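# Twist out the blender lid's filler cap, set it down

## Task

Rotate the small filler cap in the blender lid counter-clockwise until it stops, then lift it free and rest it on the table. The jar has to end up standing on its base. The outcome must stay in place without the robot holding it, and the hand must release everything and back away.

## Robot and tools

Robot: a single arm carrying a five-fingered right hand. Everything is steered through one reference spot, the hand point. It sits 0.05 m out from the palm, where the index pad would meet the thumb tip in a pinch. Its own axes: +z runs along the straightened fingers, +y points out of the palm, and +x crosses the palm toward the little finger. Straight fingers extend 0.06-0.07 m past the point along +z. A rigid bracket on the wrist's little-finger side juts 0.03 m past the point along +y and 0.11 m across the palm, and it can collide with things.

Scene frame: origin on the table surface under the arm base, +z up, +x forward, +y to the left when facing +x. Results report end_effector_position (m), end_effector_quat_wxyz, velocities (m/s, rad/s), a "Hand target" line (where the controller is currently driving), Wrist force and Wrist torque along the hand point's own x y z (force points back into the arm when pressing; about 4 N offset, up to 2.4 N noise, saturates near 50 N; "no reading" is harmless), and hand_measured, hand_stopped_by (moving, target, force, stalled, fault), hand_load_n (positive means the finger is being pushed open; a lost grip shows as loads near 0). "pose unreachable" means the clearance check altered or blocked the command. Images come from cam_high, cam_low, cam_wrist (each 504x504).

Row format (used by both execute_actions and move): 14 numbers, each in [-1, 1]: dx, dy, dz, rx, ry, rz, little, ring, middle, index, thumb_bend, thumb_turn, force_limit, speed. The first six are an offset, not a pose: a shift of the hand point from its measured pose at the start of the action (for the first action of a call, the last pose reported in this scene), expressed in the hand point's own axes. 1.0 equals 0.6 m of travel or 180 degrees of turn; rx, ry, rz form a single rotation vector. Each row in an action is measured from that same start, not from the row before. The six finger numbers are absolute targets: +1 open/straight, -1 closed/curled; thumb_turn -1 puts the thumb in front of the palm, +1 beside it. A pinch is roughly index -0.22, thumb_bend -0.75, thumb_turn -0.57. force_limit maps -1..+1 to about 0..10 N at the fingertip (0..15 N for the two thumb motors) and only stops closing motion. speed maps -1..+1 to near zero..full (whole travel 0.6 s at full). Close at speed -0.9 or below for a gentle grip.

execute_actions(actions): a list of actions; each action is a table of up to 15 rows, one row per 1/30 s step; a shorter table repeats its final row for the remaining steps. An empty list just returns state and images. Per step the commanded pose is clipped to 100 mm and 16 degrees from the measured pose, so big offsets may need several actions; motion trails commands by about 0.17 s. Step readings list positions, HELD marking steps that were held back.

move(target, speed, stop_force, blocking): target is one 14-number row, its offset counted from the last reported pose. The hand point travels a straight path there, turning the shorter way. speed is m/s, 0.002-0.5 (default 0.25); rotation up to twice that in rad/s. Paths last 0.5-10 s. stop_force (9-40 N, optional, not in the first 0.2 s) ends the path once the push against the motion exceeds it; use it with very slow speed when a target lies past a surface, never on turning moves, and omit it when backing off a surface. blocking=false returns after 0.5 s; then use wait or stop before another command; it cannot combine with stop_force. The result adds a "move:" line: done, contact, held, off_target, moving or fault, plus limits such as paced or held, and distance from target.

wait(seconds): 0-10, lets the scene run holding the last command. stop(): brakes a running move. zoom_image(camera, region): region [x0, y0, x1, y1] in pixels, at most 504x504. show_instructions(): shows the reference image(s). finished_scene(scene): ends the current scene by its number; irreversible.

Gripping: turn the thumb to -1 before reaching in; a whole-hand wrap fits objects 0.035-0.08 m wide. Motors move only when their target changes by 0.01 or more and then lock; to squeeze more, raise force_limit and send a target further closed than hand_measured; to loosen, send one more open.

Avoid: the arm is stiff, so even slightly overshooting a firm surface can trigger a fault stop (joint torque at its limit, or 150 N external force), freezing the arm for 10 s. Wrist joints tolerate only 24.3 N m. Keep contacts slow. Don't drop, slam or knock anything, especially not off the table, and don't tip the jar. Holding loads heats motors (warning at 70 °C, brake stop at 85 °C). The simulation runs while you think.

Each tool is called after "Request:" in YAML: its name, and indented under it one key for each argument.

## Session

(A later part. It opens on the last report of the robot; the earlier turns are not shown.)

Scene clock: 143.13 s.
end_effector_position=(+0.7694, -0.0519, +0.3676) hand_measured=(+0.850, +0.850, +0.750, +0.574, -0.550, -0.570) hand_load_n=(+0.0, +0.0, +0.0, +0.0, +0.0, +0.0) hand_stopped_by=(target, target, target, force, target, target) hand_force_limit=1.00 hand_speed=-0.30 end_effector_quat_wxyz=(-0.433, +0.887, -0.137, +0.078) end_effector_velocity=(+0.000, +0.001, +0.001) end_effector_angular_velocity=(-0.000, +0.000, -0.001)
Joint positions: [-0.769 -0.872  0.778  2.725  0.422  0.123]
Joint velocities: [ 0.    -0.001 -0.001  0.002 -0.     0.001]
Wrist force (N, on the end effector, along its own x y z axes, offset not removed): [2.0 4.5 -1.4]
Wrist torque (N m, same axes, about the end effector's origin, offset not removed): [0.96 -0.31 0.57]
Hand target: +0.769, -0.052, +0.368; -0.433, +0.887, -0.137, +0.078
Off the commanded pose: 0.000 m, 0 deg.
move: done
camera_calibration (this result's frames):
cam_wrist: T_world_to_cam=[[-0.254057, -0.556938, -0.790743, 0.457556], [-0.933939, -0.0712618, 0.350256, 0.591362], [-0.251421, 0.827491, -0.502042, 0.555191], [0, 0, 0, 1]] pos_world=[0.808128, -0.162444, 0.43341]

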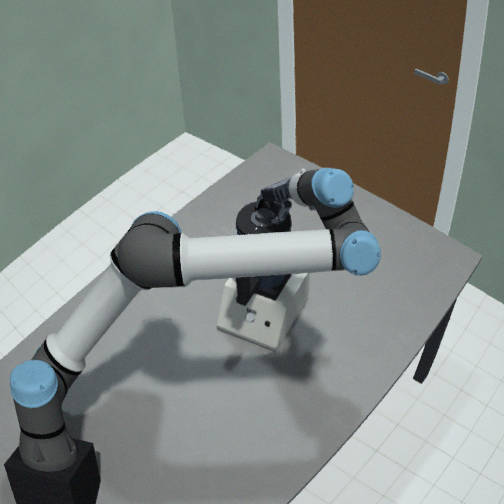

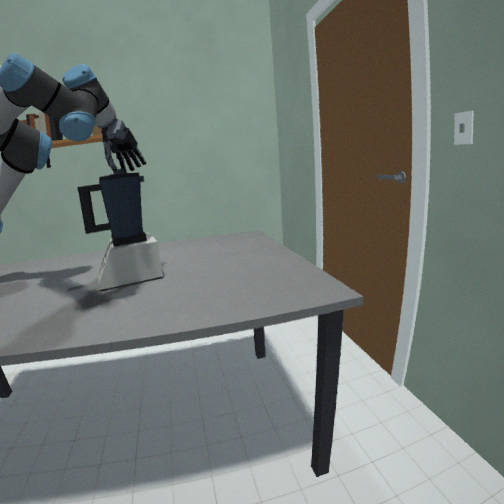

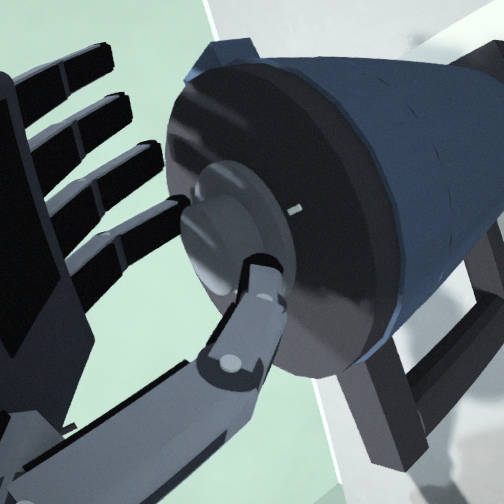

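Request:
move:
  target: [0,0,0,0,0,0,0.85,0.85,0.75,-0.85,-0.55,-0.57,1.0,-0.3]

Scene clock: 145.23 s.
end_effector_position=(+0.7695, -0.0518, +0.3677) hand_measured=(+0.850, +0.850, +0.750, +0.476, -0.550, -0.570) hand_load_n=(+0.0, +0.0, +0.0, +11.5, +0.0, +0.0) hand_stopped_by=(target, target, target, force, target, target) hand_force_limit=1.00 hand_speed=-0.30 end_effector_quat_wxyz=(-0.433, +0.888, -0.137, +0.078) end_effector_velocity=(-0.000, -0.001, -0.001) end_effector_angular_velocity=(+0.001, +0.000, -0.001)
Joint positions: [-0.769 -0.872  0.778  2.725  0.422  0.123]
Joint velocities: [-0.     0.001  0.    -0.    -0.    -0.   ]
Wrist force (N, on the end effector, along its own x y z axes, offset not removed): [3.2 -9.2 0.5]
Wrist torque (N m, same axes, about the end effector's origin, offset not removed): [1.49 -0.33 0.42]
Hand target: +0.769, -0.052, +0.368; -0.433, +0.887, -0.137, +0.078
Off the commanded pose: 0.000 m, 0 deg.
move: done
camera_calibration (this result's frames):
cam_wrist: T_world_to_cam=[[-0.253939, -0.55703, -0.790716, 0.457539], [-0.93397, -0.0712911, 0.350167, 0.591434], [-0.251425, 0.827427, -0.502146, 0.555212], [0, 0, 0, 1]] pos_world=[0.808163, -0.16237, 0.433481]

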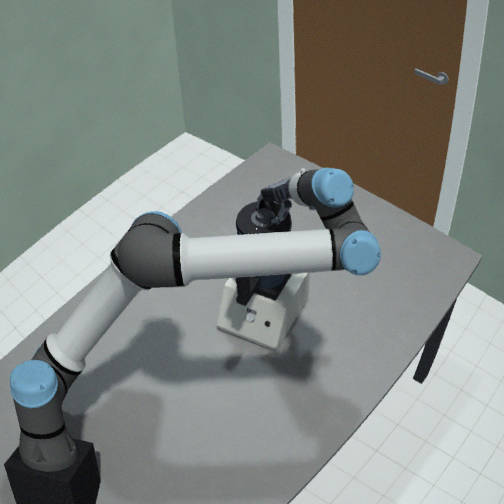

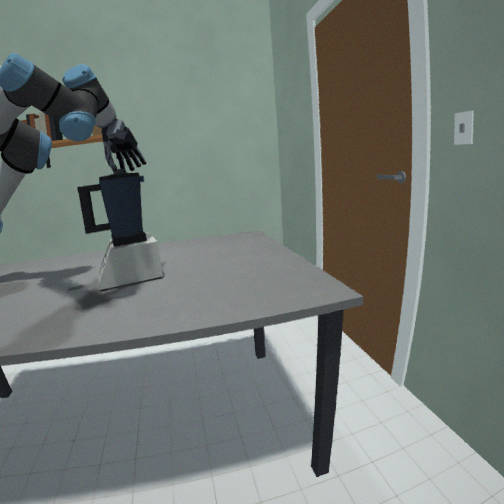

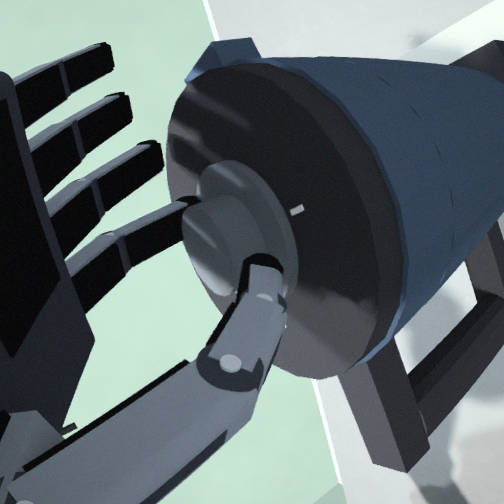

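Request:
move:
  target: [0,0,0,0,0,0,0.85,0.85,0.75,-0.85,-0.9,-0.57,1.0,-0.3]

Scene clock: 147.63 s.
end_effector_position=(+0.7694, -0.0519, +0.3676) hand_measured=(+0.850, +0.850, +0.750, +0.476, -0.900, -0.570) hand_load_n=(+0.0, +0.0, +0.0, +12.0, +0.0, +0.0) hand_stopped_by=(target, target, target, force, target, target) hand_force_limit=1.00 hand_speed=-0.30 end_effector_quat_wxyz=(-0.433, +0.887, -0.137, +0.078) end_effector_velocity=(+0.000, -0.000, -0.000) end_effector_angular_velocity=(+0.000, -0.000, -0.001)
Joint positions: [-0.769 -0.872  0.778  2.725  0.422  0.123]
Joint velocities: [-0.     0.     0.    -0.    -0.001  0.001]
Wrist force (N, on the end effector, along its own x y z axes, offset not removed): [2.0 -9.7 -1.0]
Wrist torque (N m, same axes, about the end effector's origin, offset not removed): [1.65 -0.01 0.40]
Hand target: +0.769, -0.052, +0.368; -0.433, +0.888, -0.137, +0.078
Off the commanded pose: 0.000 m, 0 deg.
move: done
camera_calibration (this result's frames):
cam_wrist: T_world_to_cam=[[-0.254057, -0.556939, -0.790743, 0.457556], [-0.933939, -0.0712619, 0.350256, 0.591362], [-0.251421, 0.827491, -0.502042, 0.555192], [0, 0, 0, 1]] pos_world=[0.808129, -0.162444, 0.43341]

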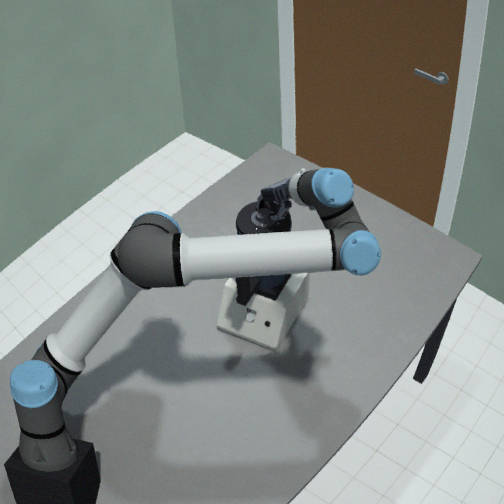

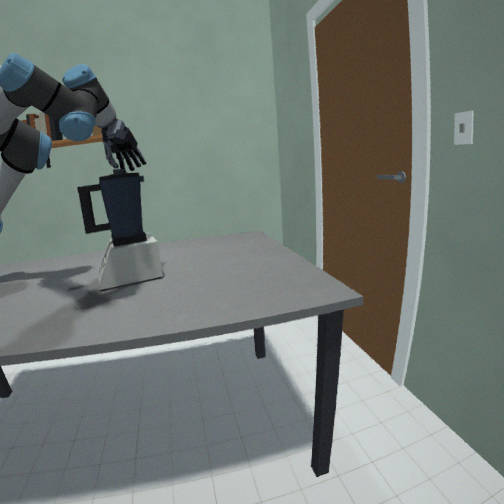

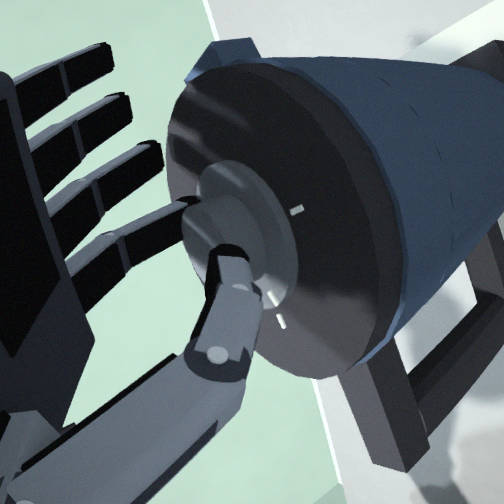

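Request:
move:
  target: [0,0,0,0,0,0,0.85,0.85,0.75,-0.85,-0.42,-0.57,1.0,-0.5]

Scene clock: 151.00 s.
end_effector_position=(+0.7694, -0.0519, +0.3676) hand_measured=(+0.850, +0.850, +0.750, +0.476, -0.420, -0.570) hand_load_n=(+0.0, +0.0, +0.0, +11.5, +0.0, +0.0) hand_stopped_by=(target, target, target, force, target, target) hand_force_limit=1.00 hand_speed=-0.50 end_effector_quat_wxyz=(-0.433, +0.888, -0.137, +0.078) end_effector_velocity=(+0.000, +0.000, +0.000) end_effector_angular_velocity=(-0.000, -0.001, -0.001)
Joint positions: [-0.769 -0.872  0.778  2.725  0.422  0.123]
Joint velocities: [-0.    -0.    -0.     0.    -0.001  0.   ]
Wrist force (N, on the end effector, along its own x y z axes, offset not removed): [3.1 -11.8 -0.3]
Wrist torque (N m, same axes, about the end effector's origin, offset not removed): [1.15 -0.23 0.59]
Hand target: +0.769, -0.052, +0.368; -0.433, +0.887, -0.137, +0.078
Off the commanded pose: 0.000 m, 0 deg.
move: done
camera_calibration (this result's frames):
cam_wrist: T_world_to_cam=[[-0.254015, -0.556975, -0.790731, 0.457564], [-0.93394, -0.0713055, 0.350246, 0.591372], [-0.251462, 0.827462, -0.502069, 0.555209], [0, 0, 0, 1]] pos_world=[0.808148, -0.162395, 0.433437]

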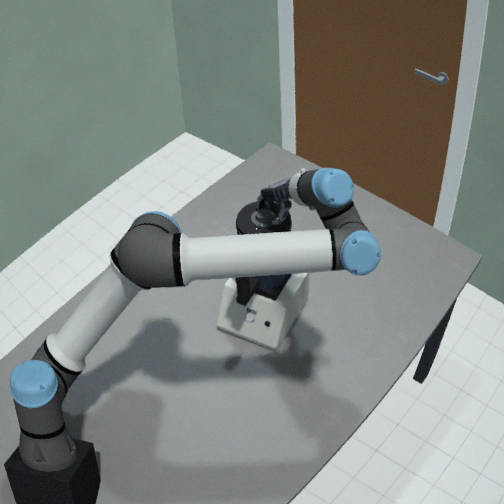

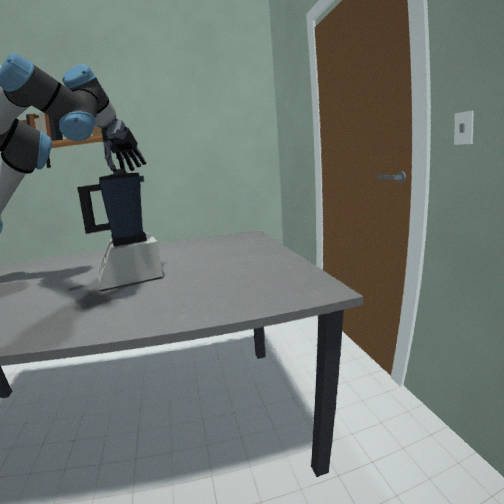

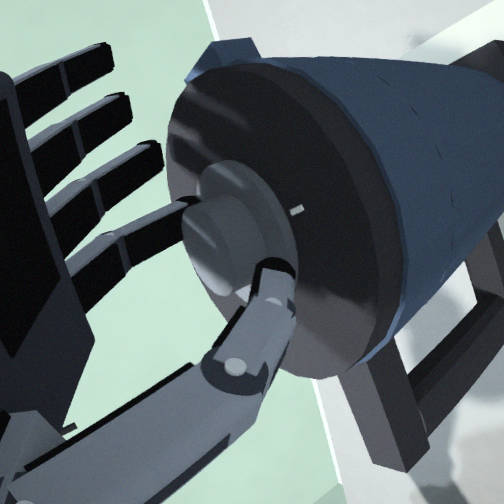

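Request:
move:
  target: [0,-0.07,-0.03,0.211,0,0,0.85,0.85,0.2,0.6,-0.3,-0.57,0.8,0.8]
  speed: 0.15

Request:
move:
  target: [0,0,0,0,0,-0.5,0.85,0.85,0.2,0.6,-0.3,-0.57,0.8,0.8]
  speed: 0.4

Scene clock: 162.40 s.
end_effector_position=(+0.7721, -0.0407, +0.4115) hand_measured=(+0.850, +0.850, +0.426, +0.600, -0.300, -0.570) hand_load_n=(+0.0, +0.0, +0.0, +0.0, +0.0, +0.0) hand_stopped_by=(target, target, force, target, target, target) hand_force_limit=0.80 hand_speed=0.80 end_effector_quat_wxyz=(+0.698, -0.699, +0.105, -0.118) end_effector_velocity=(+0.000, +0.000, +0.000) end_effector_angular_velocity=(+0.009, -0.003, +0.001)
Joint positions: [-0.782 -1.016  1.288  3.525  0.73  -0.896]
Joint velocities: [ 0.001 -0.     0.003  0.006  0.007 -0.008]
Wrist force (N, on the end effector, along its own x y z axes, offset not removed): [1.0 5.2 0.1]
Wrist torque (N m, same axes, about the end effector's origin, offset not removed): [0.85 -0.17 0.33]
Hand target: +0.772, -0.041, +0.412; +0.698, -0.699, +0.105, -0.118
Off the commanded pose: 0.000 m, 0 deg.
move: done
camera_calibration (this result's frames):
cam_wrist: T_world_to_cam=[[-0.060958, 0.0240585, -0.99785, 0.458938], [-0.9751, -0.214994, 0.0543846, 0.726963], [-0.213223, 0.976319, 0.036565, 0.323517], [0, 0, 0, 1]] pos_world=[0.805819, -0.170605, 0.406587]

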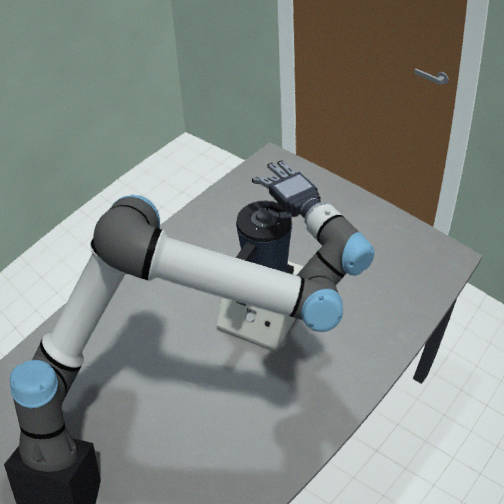

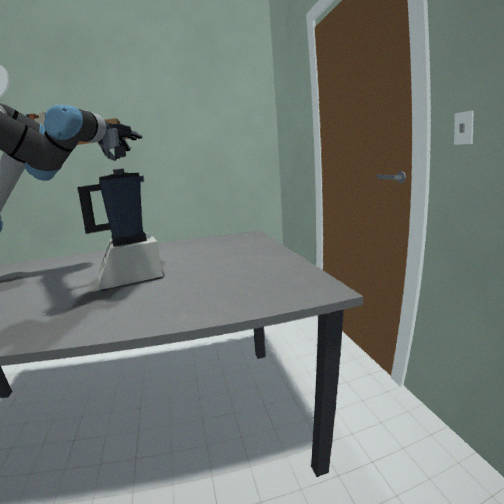

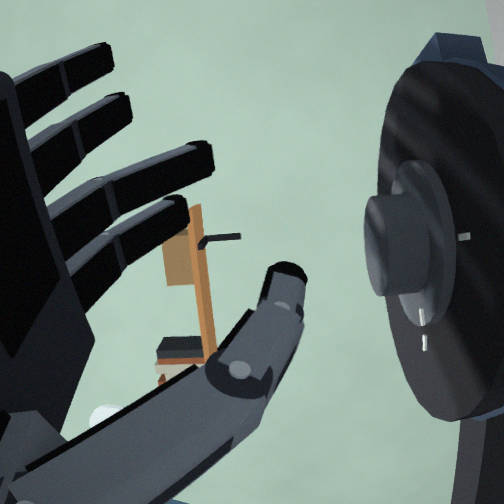

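Scene clock: 164.93 s.
end_effector_position=(+0.7720, -0.0407, +0.4116) hand_measured=(+0.850, +0.850, +0.426, +0.600, -0.300, -0.570) hand_load_n=(+0.0, +0.0, +0.0, +0.0, +0.0, +0.0) hand_stopped_by=(target, target, force, target, target, target) hand_force_limit=0.80 hand_speed=0.80 end_effector_quat_wxyz=(-0.410, +0.568, +0.420, +0.576) end_effector_velocity=(+0.000, +0.000, +0.000) end_effector_angular_velocity=(-0.001, -0.008, -0.001)
Joint positions: [-0.821 -1.135  1.631  3.277  0.761 -2.431]
Joint velocities: [ 0.    -0.001  0.003  0.002  0.    -0.01 ]
Wrist force (N, on the end effector, along its own x y z axes, offset not removed): [-0.4 3.4 -0.1]
Wrist torque (N m, same axes, about the end effector's origin, offset not removed): [0.58 0.00 0.28]
Hand target: +0.772, -0.041, +0.412; -0.410, +0.568, +0.420, +0.577
Off the commanded pose: 0.000 m, 0 deg.
move: done
camera_calibration (this result's frames):
cam_wrist: T_world_to_cam=[[0.949349, -0.307161, -0.0662467, -0.717846], [-0.210283, -0.464377, -0.860311, 0.502754], [0.233491, 0.830666, -0.505447, 0.195832], [0, 0, 0, 1]] pos_world=[0.741482, -0.149698, 0.483952]

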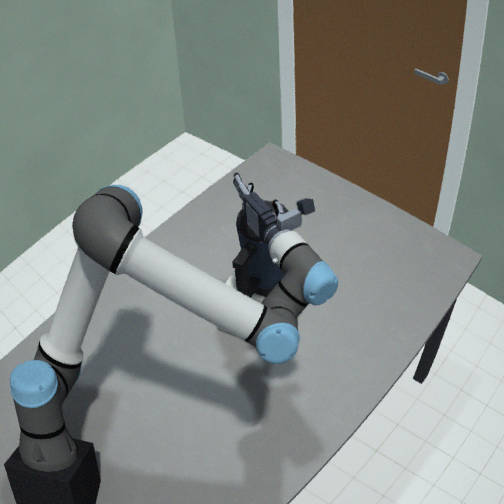

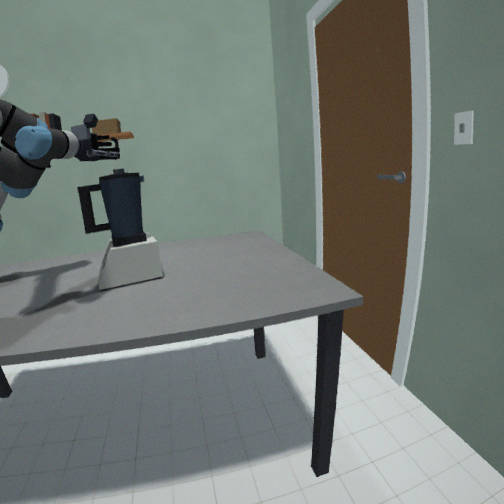

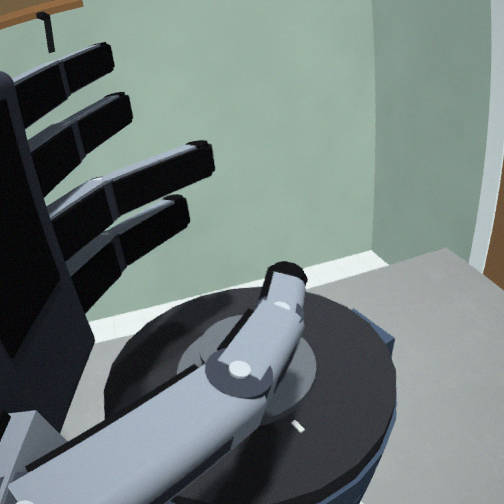

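Request:
move:
  target: [-0.0898,0.0317,-0.0447,0,0,0,0.85,0.85,0.2,0.6,-0.3,-0.57,0.8,0.8]
  speed: 0.1

Request:
move:
  target: [0,0,0.1,0,0,0,0.85,0.85,0.2,0.6,-0.3,-0.57,0.8,0.8]
  speed: 0.04
  stop_force: 12

Scene clock: 183.10 s.
end_effector_position=(+0.7780, -0.0630, +0.3739) hand_measured=(+0.850, +0.850, +0.426, +0.600, -0.300, -0.570) hand_load_n=(+0.0, +0.0, +0.0, +1.5, +0.0, +0.0) hand_stopped_by=(target, target, force, target, target, target) hand_force_limit=0.80 hand_speed=0.80 end_effector_quat_wxyz=(-0.417, +0.560, +0.422, +0.578) end_effector_velocity=(-0.000, -0.001, -0.000) end_effector_angular_velocity=(+0.000, -0.001, -0.001)
Joint positions: [-0.798 -1.031  1.577  3.238  0.765 -2.453]
Joint velocities: [-0.001  0.001  0.     0.     0.    -0.001]
Wrist force (N, on the end effector, along its own x y z axes, offset not removed): [24.5 8.3 7.0]
Wrist torque (N m, same axes, about the end effector's origin, offset not removed): [0.60 0.77 1.14]
Hand target: +0.778, -0.063, +0.374; -0.416, +0.560, +0.422, +0.578
Off the commanded pose: 0.019 m, 1 deg.
FORCE FAULT: contact force on the arm reached its limit, and the arm stopped for 10 seconds. The contact can be on any part of the arm, not only on its tool. That time counts as 20 of the actions that you can send in this scene. The arm's remaining commands of this call were not run. The arm holds still and accepts commands again. Move the arm away from the contact; if what it grips holds it there, let go first. Pushing or pulling that hard again can fault the arm again.
move: fault
camera_calibration (this result's frames):
cam_wrist: T_world_to_cam=[[0.954513, -0.291534, -0.0625551, -0.737311], [-0.19613, -0.455863, -0.868172, 0.453762], [0.224585, 0.84095, -0.492306, 0.196538], [0, 0, 0, 1]] pos_world=[0.74863, -0.173377, 0.444578]

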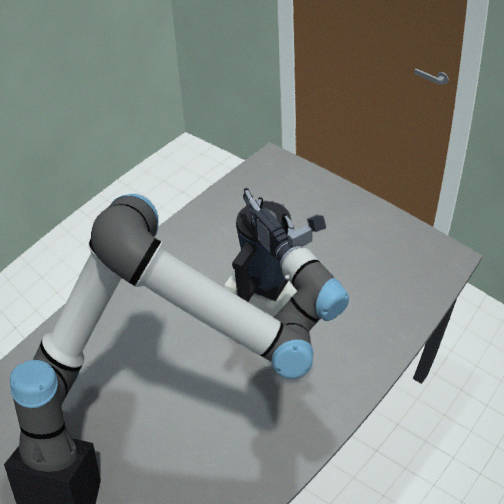

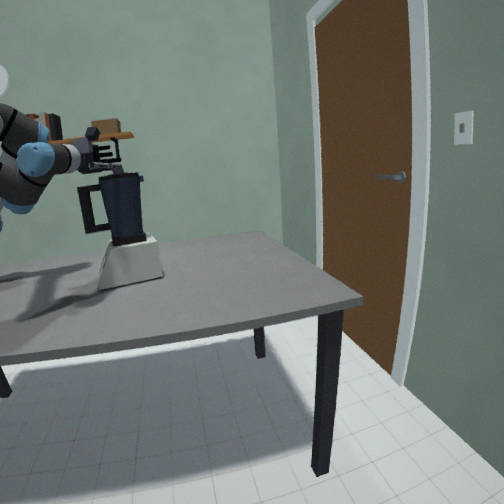

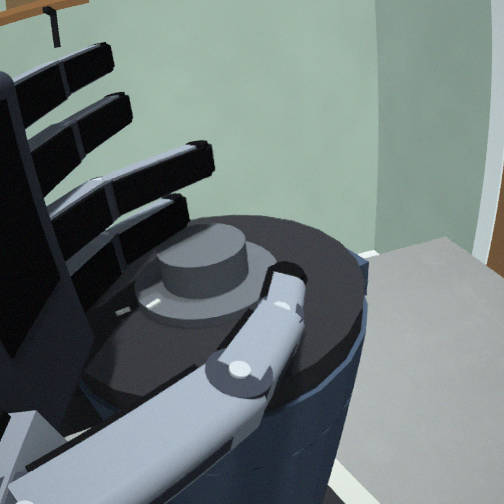

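not run: a fault stop came before this call.

Request:
move:
  target: [0.04,0,0,0,0,0,0.85,0.85,0.85,0.85,-0.3,-0.57,0.8,0.8]
  speed: 0.05

Scene clock: 185.60 s.
end_effector_position=(+0.7775, -0.0632, +0.3978) hand_measured=(+0.850, +0.850, +0.850, +0.850, -0.300, -0.570) hand_load_n=(+0.0, +0.0, +0.0, +0.0, +0.0, +0.0) hand_stopped_by=(target, target, target, target, target, target) hand_force_limit=0.80 hand_speed=0.80 end_effector_quat_wxyz=(-0.417, +0.560, +0.422, +0.578) end_effector_velocity=(+0.000, +0.000, +0.002) end_effector_angular_velocity=(-0.001, -0.001, +0.001)
Joint positions: [-0.819 -1.06   1.568  3.264  0.782 -2.435]
Joint velocities: [-0.002 -0.002 -0.002  0.002  0.001  0.001]
Wrist force (N, on the end effector, along its own x y z axes, offset not removed): [-1.0 3.7 1.8]
Wrist torque (N m, same axes, about the end effector's origin, offset not removed): [0.53 0.15 0.16]
Hand target: +0.777, -0.063, +0.398; -0.417, +0.560, +0.422, +0.578
Off the commanded pose: 0.000 m, 0 deg.
move: done
camera_calibration (this result's frames):
cam_wrist: T_world_to_cam=[[0.954504, -0.291558, -0.0625748, -0.735343], [-0.196157, -0.455851, -0.868172, 0.474238], [0.224597, 0.840948, -0.492303, 0.208605], [0, 0, 0, 1]] pos_world=[0.748061, -0.173639, 0.468403]

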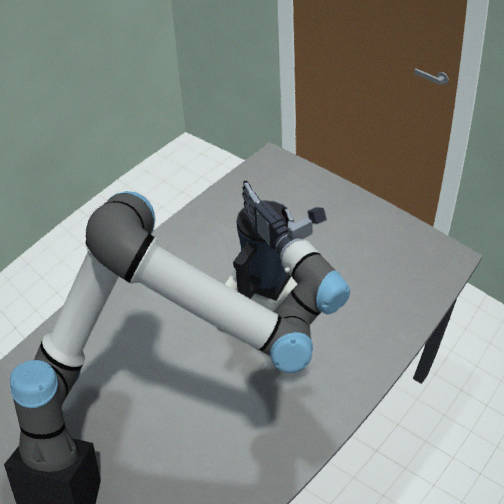

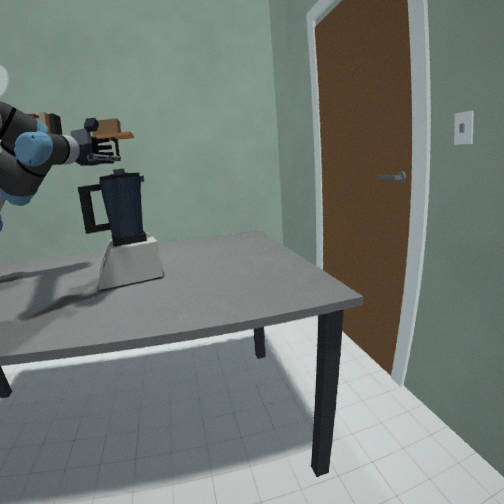

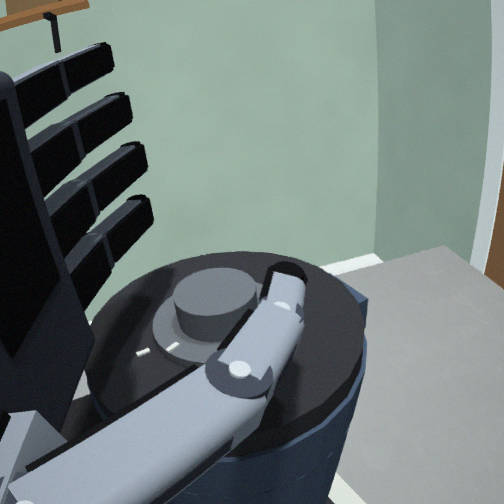

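Request:
move:
  target: [-0.036,0.0128,-0.0618,0,0,0,0.85,0.85,0.85,0.85,-0.3,-0.57,0.8,0.8]
  speed: 0.06

Request:
move:
  target: [0,0,0.15,0,0,0,0.85,0.85,0.85,0.85,-0.3,-0.57,0.8,0.8]
  speed: 0.03
  stop_force: 12

Scene clock: 198.87 s.
end_effector_position=(+0.7744, -0.1005, +0.3758) hand_measured=(+0.850, +0.850, +0.850, +0.850, -0.300, -0.570) hand_load_n=(+0.0, +0.0, +0.0, +0.0, +0.0, +0.0) hand_stopped_by=(target, target, target, target, target, target) hand_force_limit=0.80 hand_speed=0.80 end_effector_quat_wxyz=(-0.417, +0.560, +0.422, +0.578) end_effector_velocity=(-0.000, -0.001, -0.001) end_effector_angular_velocity=(+0.000, -0.000, +0.001)
Joint positions: [-0.836 -0.968  1.507  3.222  0.796 -2.421]
Joint velocities: [-0.001  0.004 -0.004 -0.002  0.001  0.001]
Wrist force (N, on the end effector, along its own x y z axes, offset not removed): [1.3 1.1 2.0]
Wrist torque (N m, same axes, about the end effector's origin, offset not removed): [0.10 -0.28 0.26]
Hand target: +0.774, -0.101, +0.376; -0.417, +0.560, +0.422, +0.578
Off the commanded pose: 0.000 m, 0 deg.
move: done
camera_calibration (this result's frames):
cam_wrist: T_world_to_cam=[[0.954493, -0.291594, -0.0625743, -0.744655], [-0.196174, -0.455846, -0.868171, 0.437546], [0.224629, 0.840939, -0.492305, 0.229805], [0, 0, 0, 1]] pos_world=[0.744983, -0.210936, 0.446402]

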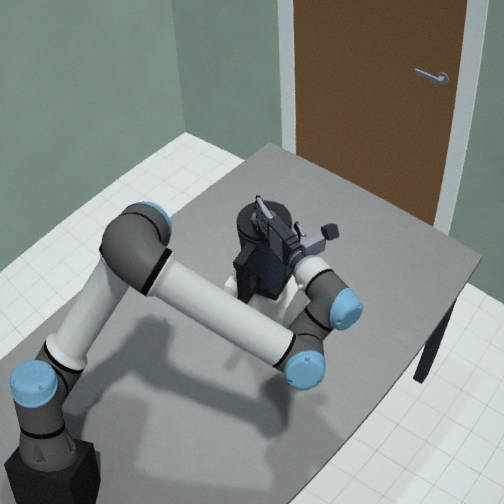

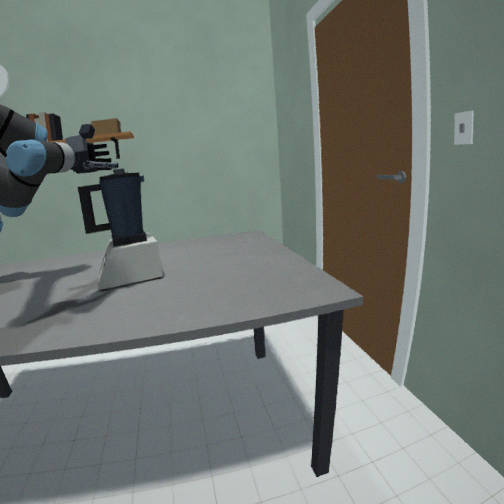

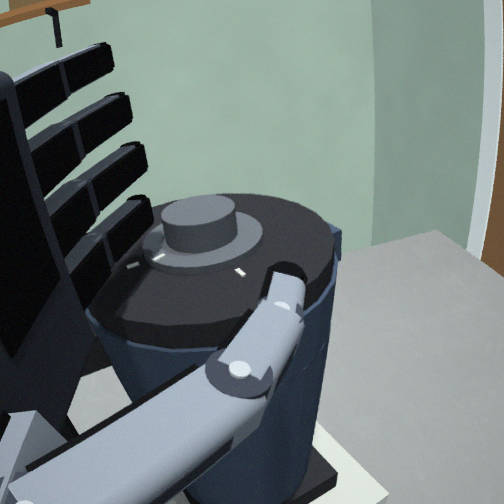

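Scene clock: 202.20 s.
end_effector_position=(+0.8009, -0.0147, +0.3774) hand_measured=(+0.850, +0.850, +0.850, +0.850, -0.300, -0.570) hand_load_n=(+0.0, +0.0, +0.0, +0.0, +0.0, +0.0) hand_stopped_by=(target, target, target, target, target, target) hand_force_limit=0.80 hand_speed=0.80 end_effector_quat_wxyz=(-0.417, +0.560, +0.422, +0.578) end_effector_velocity=(+0.000, +0.001, +0.000) end_effector_angular_velocity=(+0.000, -0.001, +0.000)
Joint positions: [-0.73  -1.099  1.6    3.329  0.712 -2.515]
Joint velocities: [ 0.002 -0.002  0.001  0.002 -0.001 -0.003]
Wrist force (N, on the end effector, along its own x y z axes, offset not removed): [-0.4 2.2 1.4]
Wrist torque (N m, same axes, about the end effector's origin, offset not removed): [0.41 0.09 0.27]
Hand target: +0.801, -0.015, +0.377; -0.417, +0.560, +0.422, +0.578
Off the commanded pose: 0.000 m, 0 deg.
move: done
camera_calibration (this result's frames):
cam_wrist: T_world_to_cam=[[0.954534, -0.291475, -0.062509, -0.744849], [-0.196062, -0.455883, -0.868176, 0.483173], [0.224555, 0.840959, -0.492303, 0.152519], [0, 0, 0, 1]] pos_world=[0.771466, -0.125097, 0.448005]

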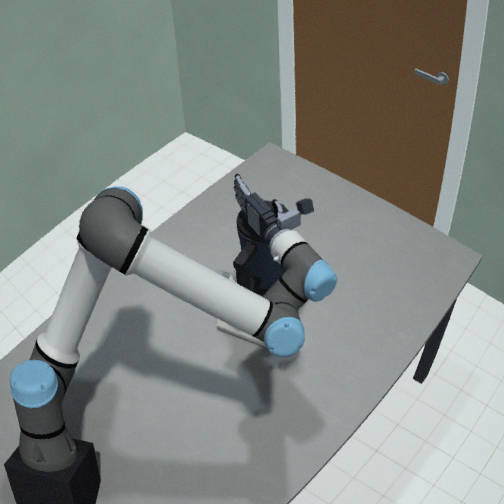

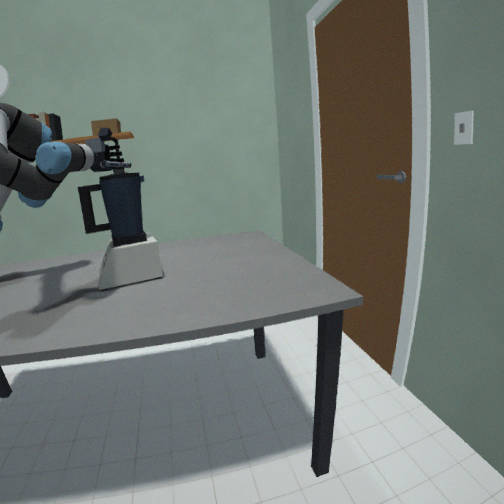

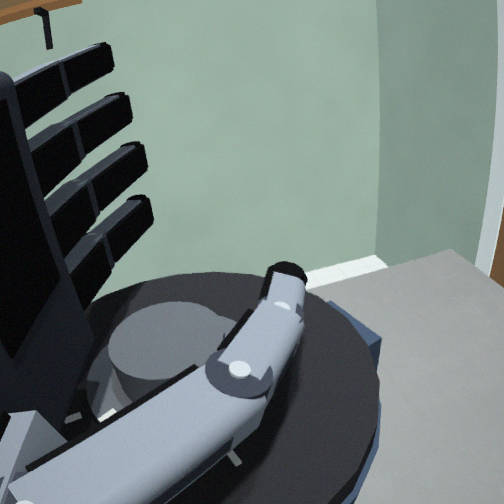

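Close index (middle to 0.2).

Request:
move:
  target: [0,0,0,0,0,0,0.85,0.85,0.2,-0.8,-0.3,-0.57,1.0,-0.3]

Scene clock: 204.47 s.
end_effector_position=(+0.8008, -0.0147, +0.3773) hand_measured=(+0.850, +0.850, +0.200, -0.342, -0.298, -0.570) hand_load_n=(+0.0, +0.0, +0.0, +10.5, +3.5, +0.0) hand_stopped_by=(target, target, target, force, target, target) hand_force_limit=1.00 hand_speed=-0.30 end_effector_quat_wxyz=(-0.417, +0.560, +0.422, +0.578) end_effector_velocity=(-0.000, +0.000, +0.000) end_effector_angular_velocity=(+0.001, +0.000, +0.000)
Joint positions: [-0.73  -1.099  1.6    3.329  0.712 -2.515]
Joint velocities: [-0.    -0.     0.001 -0.     0.001  0.   ]
Wrist force (N, on the end effector, along its own x y z axes, offset not removed): [3.7 3.3 -1.5]
Wrist torque (N m, same axes, about the end effector's origin, offset not removed): [0.66 -0.65 0.61]
Hand target: +0.801, -0.015, +0.377; -0.417, +0.560, +0.422, +0.578
Off the commanded pose: 0.000 m, 0 deg.
move: done
camera_calibration (this result's frames):
cam_wrist: T_world_to_cam=[[0.954514, -0.291523, -0.0625906, -0.744792], [-0.196143, -0.455816, -0.868193, 0.483212], [0.224568, 0.840979, -0.492263, 0.15249], [0, 0, 0, 1]] pos_world=[0.771448, -0.125109, 0.447969]

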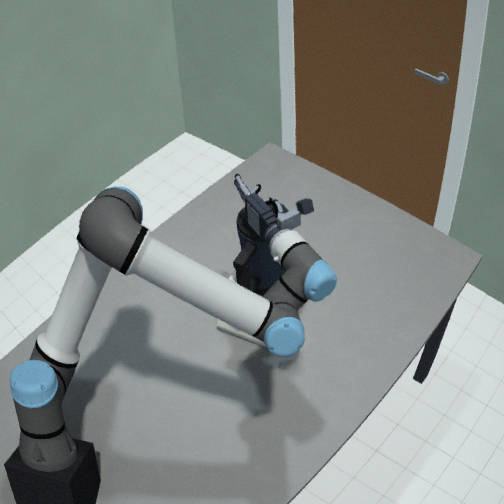

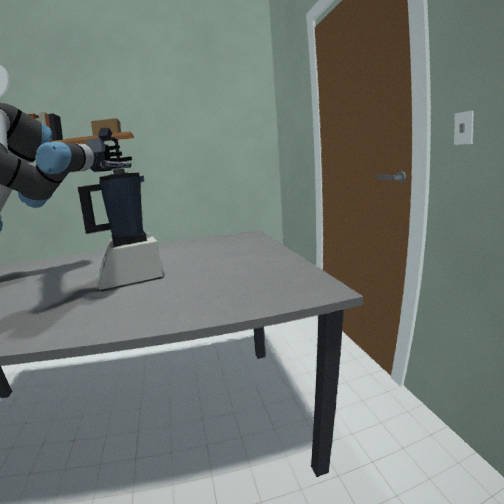

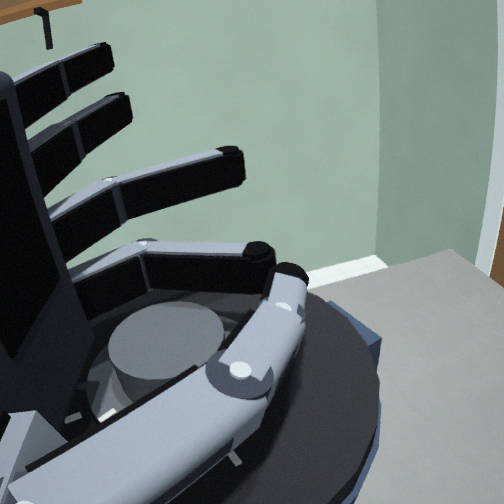

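Request:
move:
  target: [-0.03,0,0,0,0,0,0.85,0.85,0.2,0.3,-0.3,-0.57,1.0,0.5]
  speed: 0.01
  stop_force: 10

Scene clock: 208.07 s.
end_effector_position=(+0.8012, -0.0145, +0.3638) hand_measured=(+0.850, +0.850, +0.200, +0.300, -0.300, -0.570) hand_load_n=(+0.0, +0.0, +0.0, +0.0, +0.0, +0.0) hand_stopped_by=(target, target, target, target, target, target) hand_force_limit=1.00 hand_speed=0.50 end_effector_quat_wxyz=(-0.417, +0.560, +0.422, +0.578) end_effector_velocity=(+0.000, -0.001, +0.001) end_effector_angular_velocity=(-0.001, +0.004, -0.003)
Joint positions: [-0.718 -1.082  1.605  3.316  0.703 -2.527]
Joint velocities: [-0.002 -0.003 -0.001  0.004 -0.002  0.004]
Wrist force (N, on the end effector, along its own x y z axes, offset not removed): [22.9 3.4 -0.8]
Wrist torque (N m, same axes, about the end effector's origin, offset not removed): [0.45 -0.69 1.40]
Hand target: +0.801, -0.015, +0.364; -0.417, +0.560, +0.422, +0.578
Off the commanded pose: 0.004 m, 0 deg.
move: contact
camera_calibration (this result's frames):
cam_wrist: T_world_to_cam=[[0.954576, -0.291341, -0.062497, -0.745948], [-0.195976, -0.45587, -0.868203, 0.471502], [0.224453, 0.841013, -0.492258, 0.145664], [0, 0, 0, 1]] pos_world=[0.771772, -0.124887, 0.434444]

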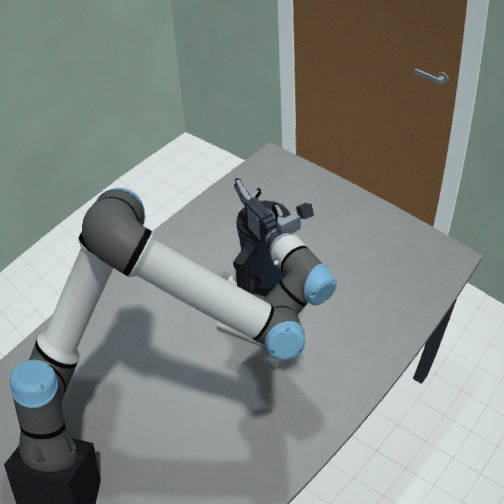

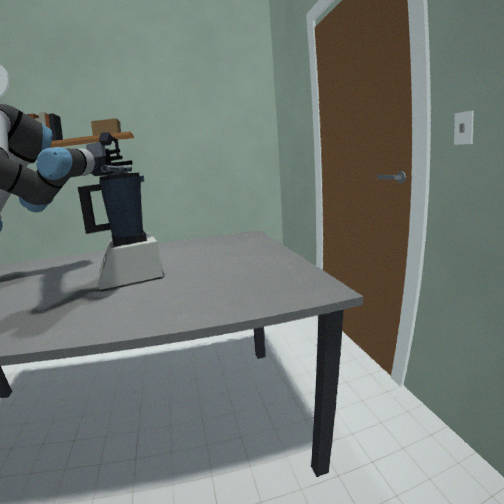

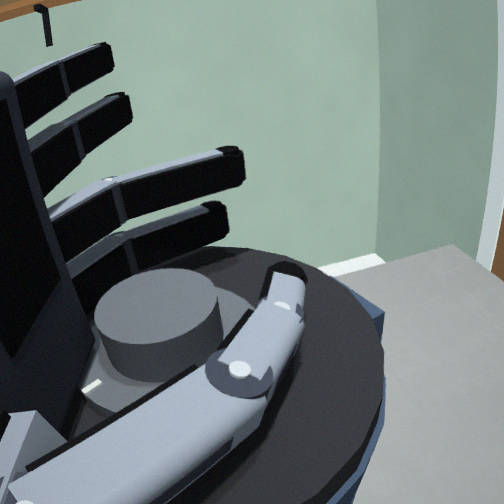

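Down at 0.364, resting on lid. Ease up 2 mm and close index.

Request:
move:
  target: [0.004,0,0,0,0,0,0.85,0.85,0.2,-0.8,-0.3,-0.57,1.0,-0.3]
  speed: 0.02

Scene clock: 210.30 s.
end_effector_position=(+0.8011, -0.0145, +0.3662) hand_measured=(+0.850, +0.850, +0.200, -0.340, -0.298, -0.570) hand_load_n=(+0.0, +0.0, +0.0, +10.5, +3.0, +0.0) hand_stopped_by=(target, target, target, force, target, target) hand_force_limit=1.00 hand_speed=-0.30 end_effector_quat_wxyz=(-0.417, +0.560, +0.422, +0.578) end_effector_velocity=(+0.000, -0.000, -0.000) end_effector_angular_velocity=(-0.000, +0.000, -0.001)
Joint positions: [-0.72  -1.085  1.604  3.318  0.704 -2.525]
Joint velocities: [-0.     0.    -0.     0.    -0.     0.001]
Wrist force (N, on the end effector, along its own x y z axes, offset not removed): [2.8 1.9 2.1]
Wrist torque (N m, same axes, about the end effector's origin, offset not removed): [0.18 -0.25 0.38]
Hand target: +0.801, -0.014, +0.366; -0.417, +0.560, +0.422, +0.578
Off the commanded pose: 0.000 m, 0 deg.
move: done
camera_calibration (this result's frames):
cam_wrist: T_world_to_cam=[[0.954577, -0.291337, -0.0624979, -0.745752], [-0.195975, -0.455873, -0.868201, 0.473552], [0.224448, 0.841013, -0.492261, 0.146873], [0, 0, 0, 1]] pos_world=[0.771717, -0.124908, 0.43683]

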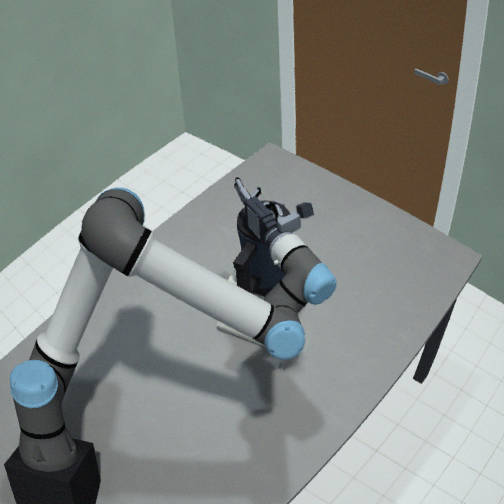

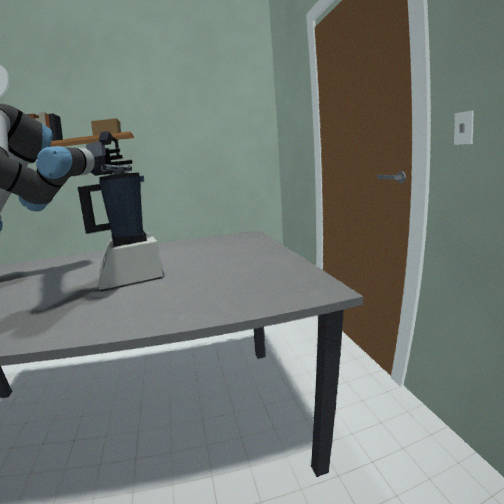

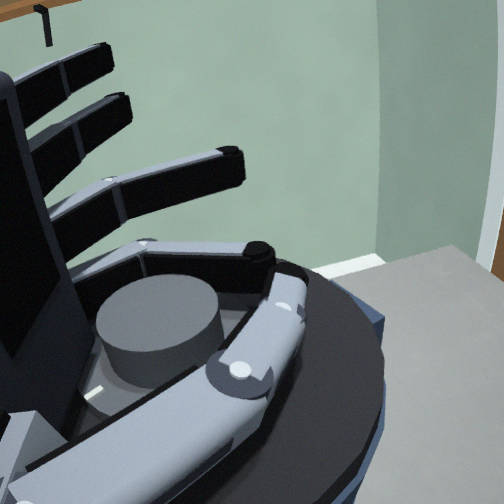

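Request:
move:
  target: [0,0,0,0,0,0,0.85,0.85,0.2,-0.95,0.3,-0.57,1.0,-0.3]

Scene clock: 214.77 s.
end_effector_position=(+0.8011, -0.0145, +0.3662) hand_measured=(+0.850, +0.850, +0.200, -0.340, +0.300, -0.570) hand_load_n=(+0.0, +0.0, +0.0, +1.5, +0.0, +0.0) hand_stopped_by=(target, target, target, force, target, target) hand_force_limit=1.00 hand_speed=-0.30 end_effector_quat_wxyz=(-0.417, +0.560, +0.422, +0.578) end_effector_velocity=(+0.000, +0.000, -0.000) end_effector_angular_velocity=(-0.000, -0.000, -0.000)
Joint positions: [-0.72  -1.085  1.604  3.318  0.704 -2.525]
Joint velocities: [ 0.  0.  0. -0. -0. -0.]
Wrist force (N, on the end effector, along its own x y z axes, offset not removed): [3.1 3.2 2.7]
Wrist torque (N m, same axes, about the end effector's origin, offset not removed): [0.35 -0.21 0.37]
Hand target: +0.801, -0.014, +0.366; -0.417, +0.560, +0.422, +0.578
Off the commanded pose: 0.000 m, 0 deg.
move: done
camera_calibration (this result's frames):
cam_wrist: T_world_to_cam=[[0.954581, -0.291325, -0.0624864, -0.745756], [-0.195957, -0.455867, -0.868208, 0.473559], [0.224445, 0.84102, -0.49225, 0.146884], [0, 0, 0, 1]] pos_world=[0.771714, -0.124909, 0.436852]

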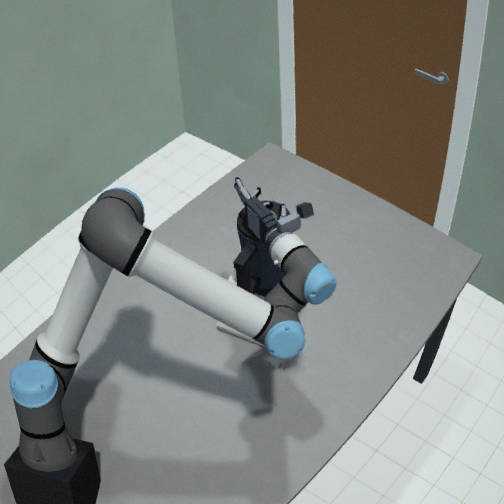

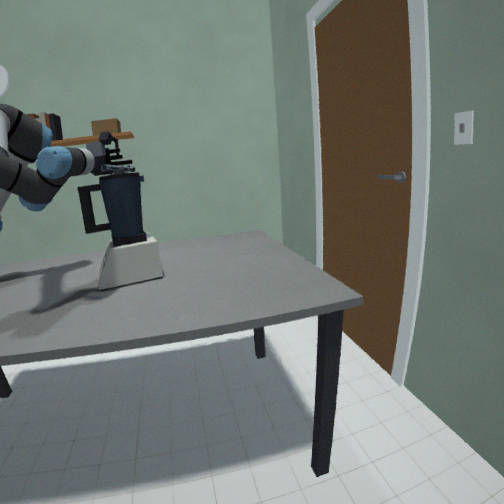

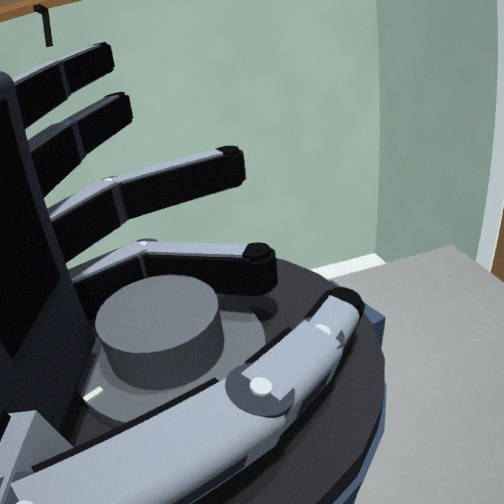

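Request:
move:
  target: [0,0,0,0,0,0,0.85,0.85,0.2,-0.9,0.3,-0.57,1.0,-0.3]

Scene clock: 216.27 s.
end_effector_position=(+0.8011, -0.0144, +0.3663) hand_measured=(+0.850, +0.850, +0.200, -0.642, +0.300, -0.570) hand_load_n=(+0.0, +0.0, +0.0, +8.0, -0.5, -3.0) hand_stopped_by=(target, target, target, force, target, target) hand_force_limit=1.00 hand_speed=-0.30 end_effector_quat_wxyz=(-0.417, +0.560, +0.422, +0.578) end_effector_velocity=(-0.000, +0.000, +0.000) end_effector_angular_velocity=(+0.000, -0.000, +0.001)
Joint positions: [-0.72  -1.085  1.604  3.318  0.704 -2.525]
Joint velocities: [ 0.    -0.001  0.     0.     0.    -0.   ]
Wrist force (N, on the end effector, along its own x y z axes, offset not removed): [37.0 4.9 14.0]
Wrist torque (N m, same axes, about the end effector's origin, offset not removed): [0.19 -0.89 1.69]
Hand target: +0.801, -0.014, +0.366; -0.417, +0.560, +0.422, +0.578
Off the commanded pose: 0.000 m, 0 deg.
move: done
camera_calibration (this result's frames):
cam_wrist: T_world_to_cam=[[0.954641, -0.291174, -0.0622821, -0.745867], [-0.195727, -0.456003, -0.868189, 0.473492], [0.224393, 0.840999, -0.492309, 0.146944], [0, 0, 0, 1]] pos_world=[0.771737, -0.124843, 0.436968]

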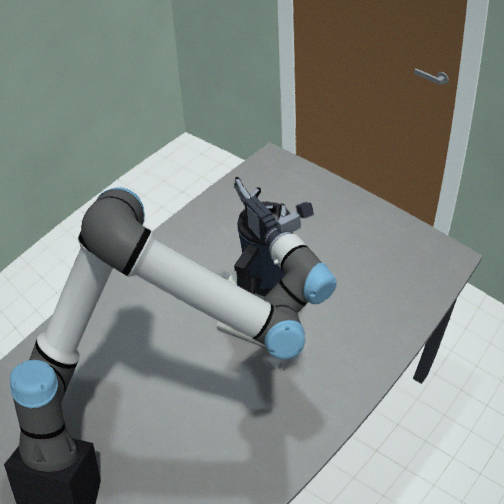

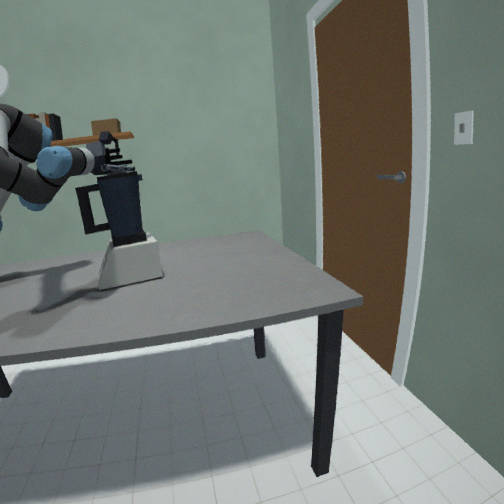

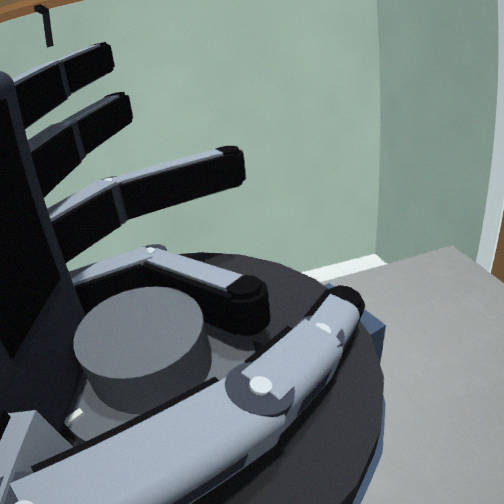

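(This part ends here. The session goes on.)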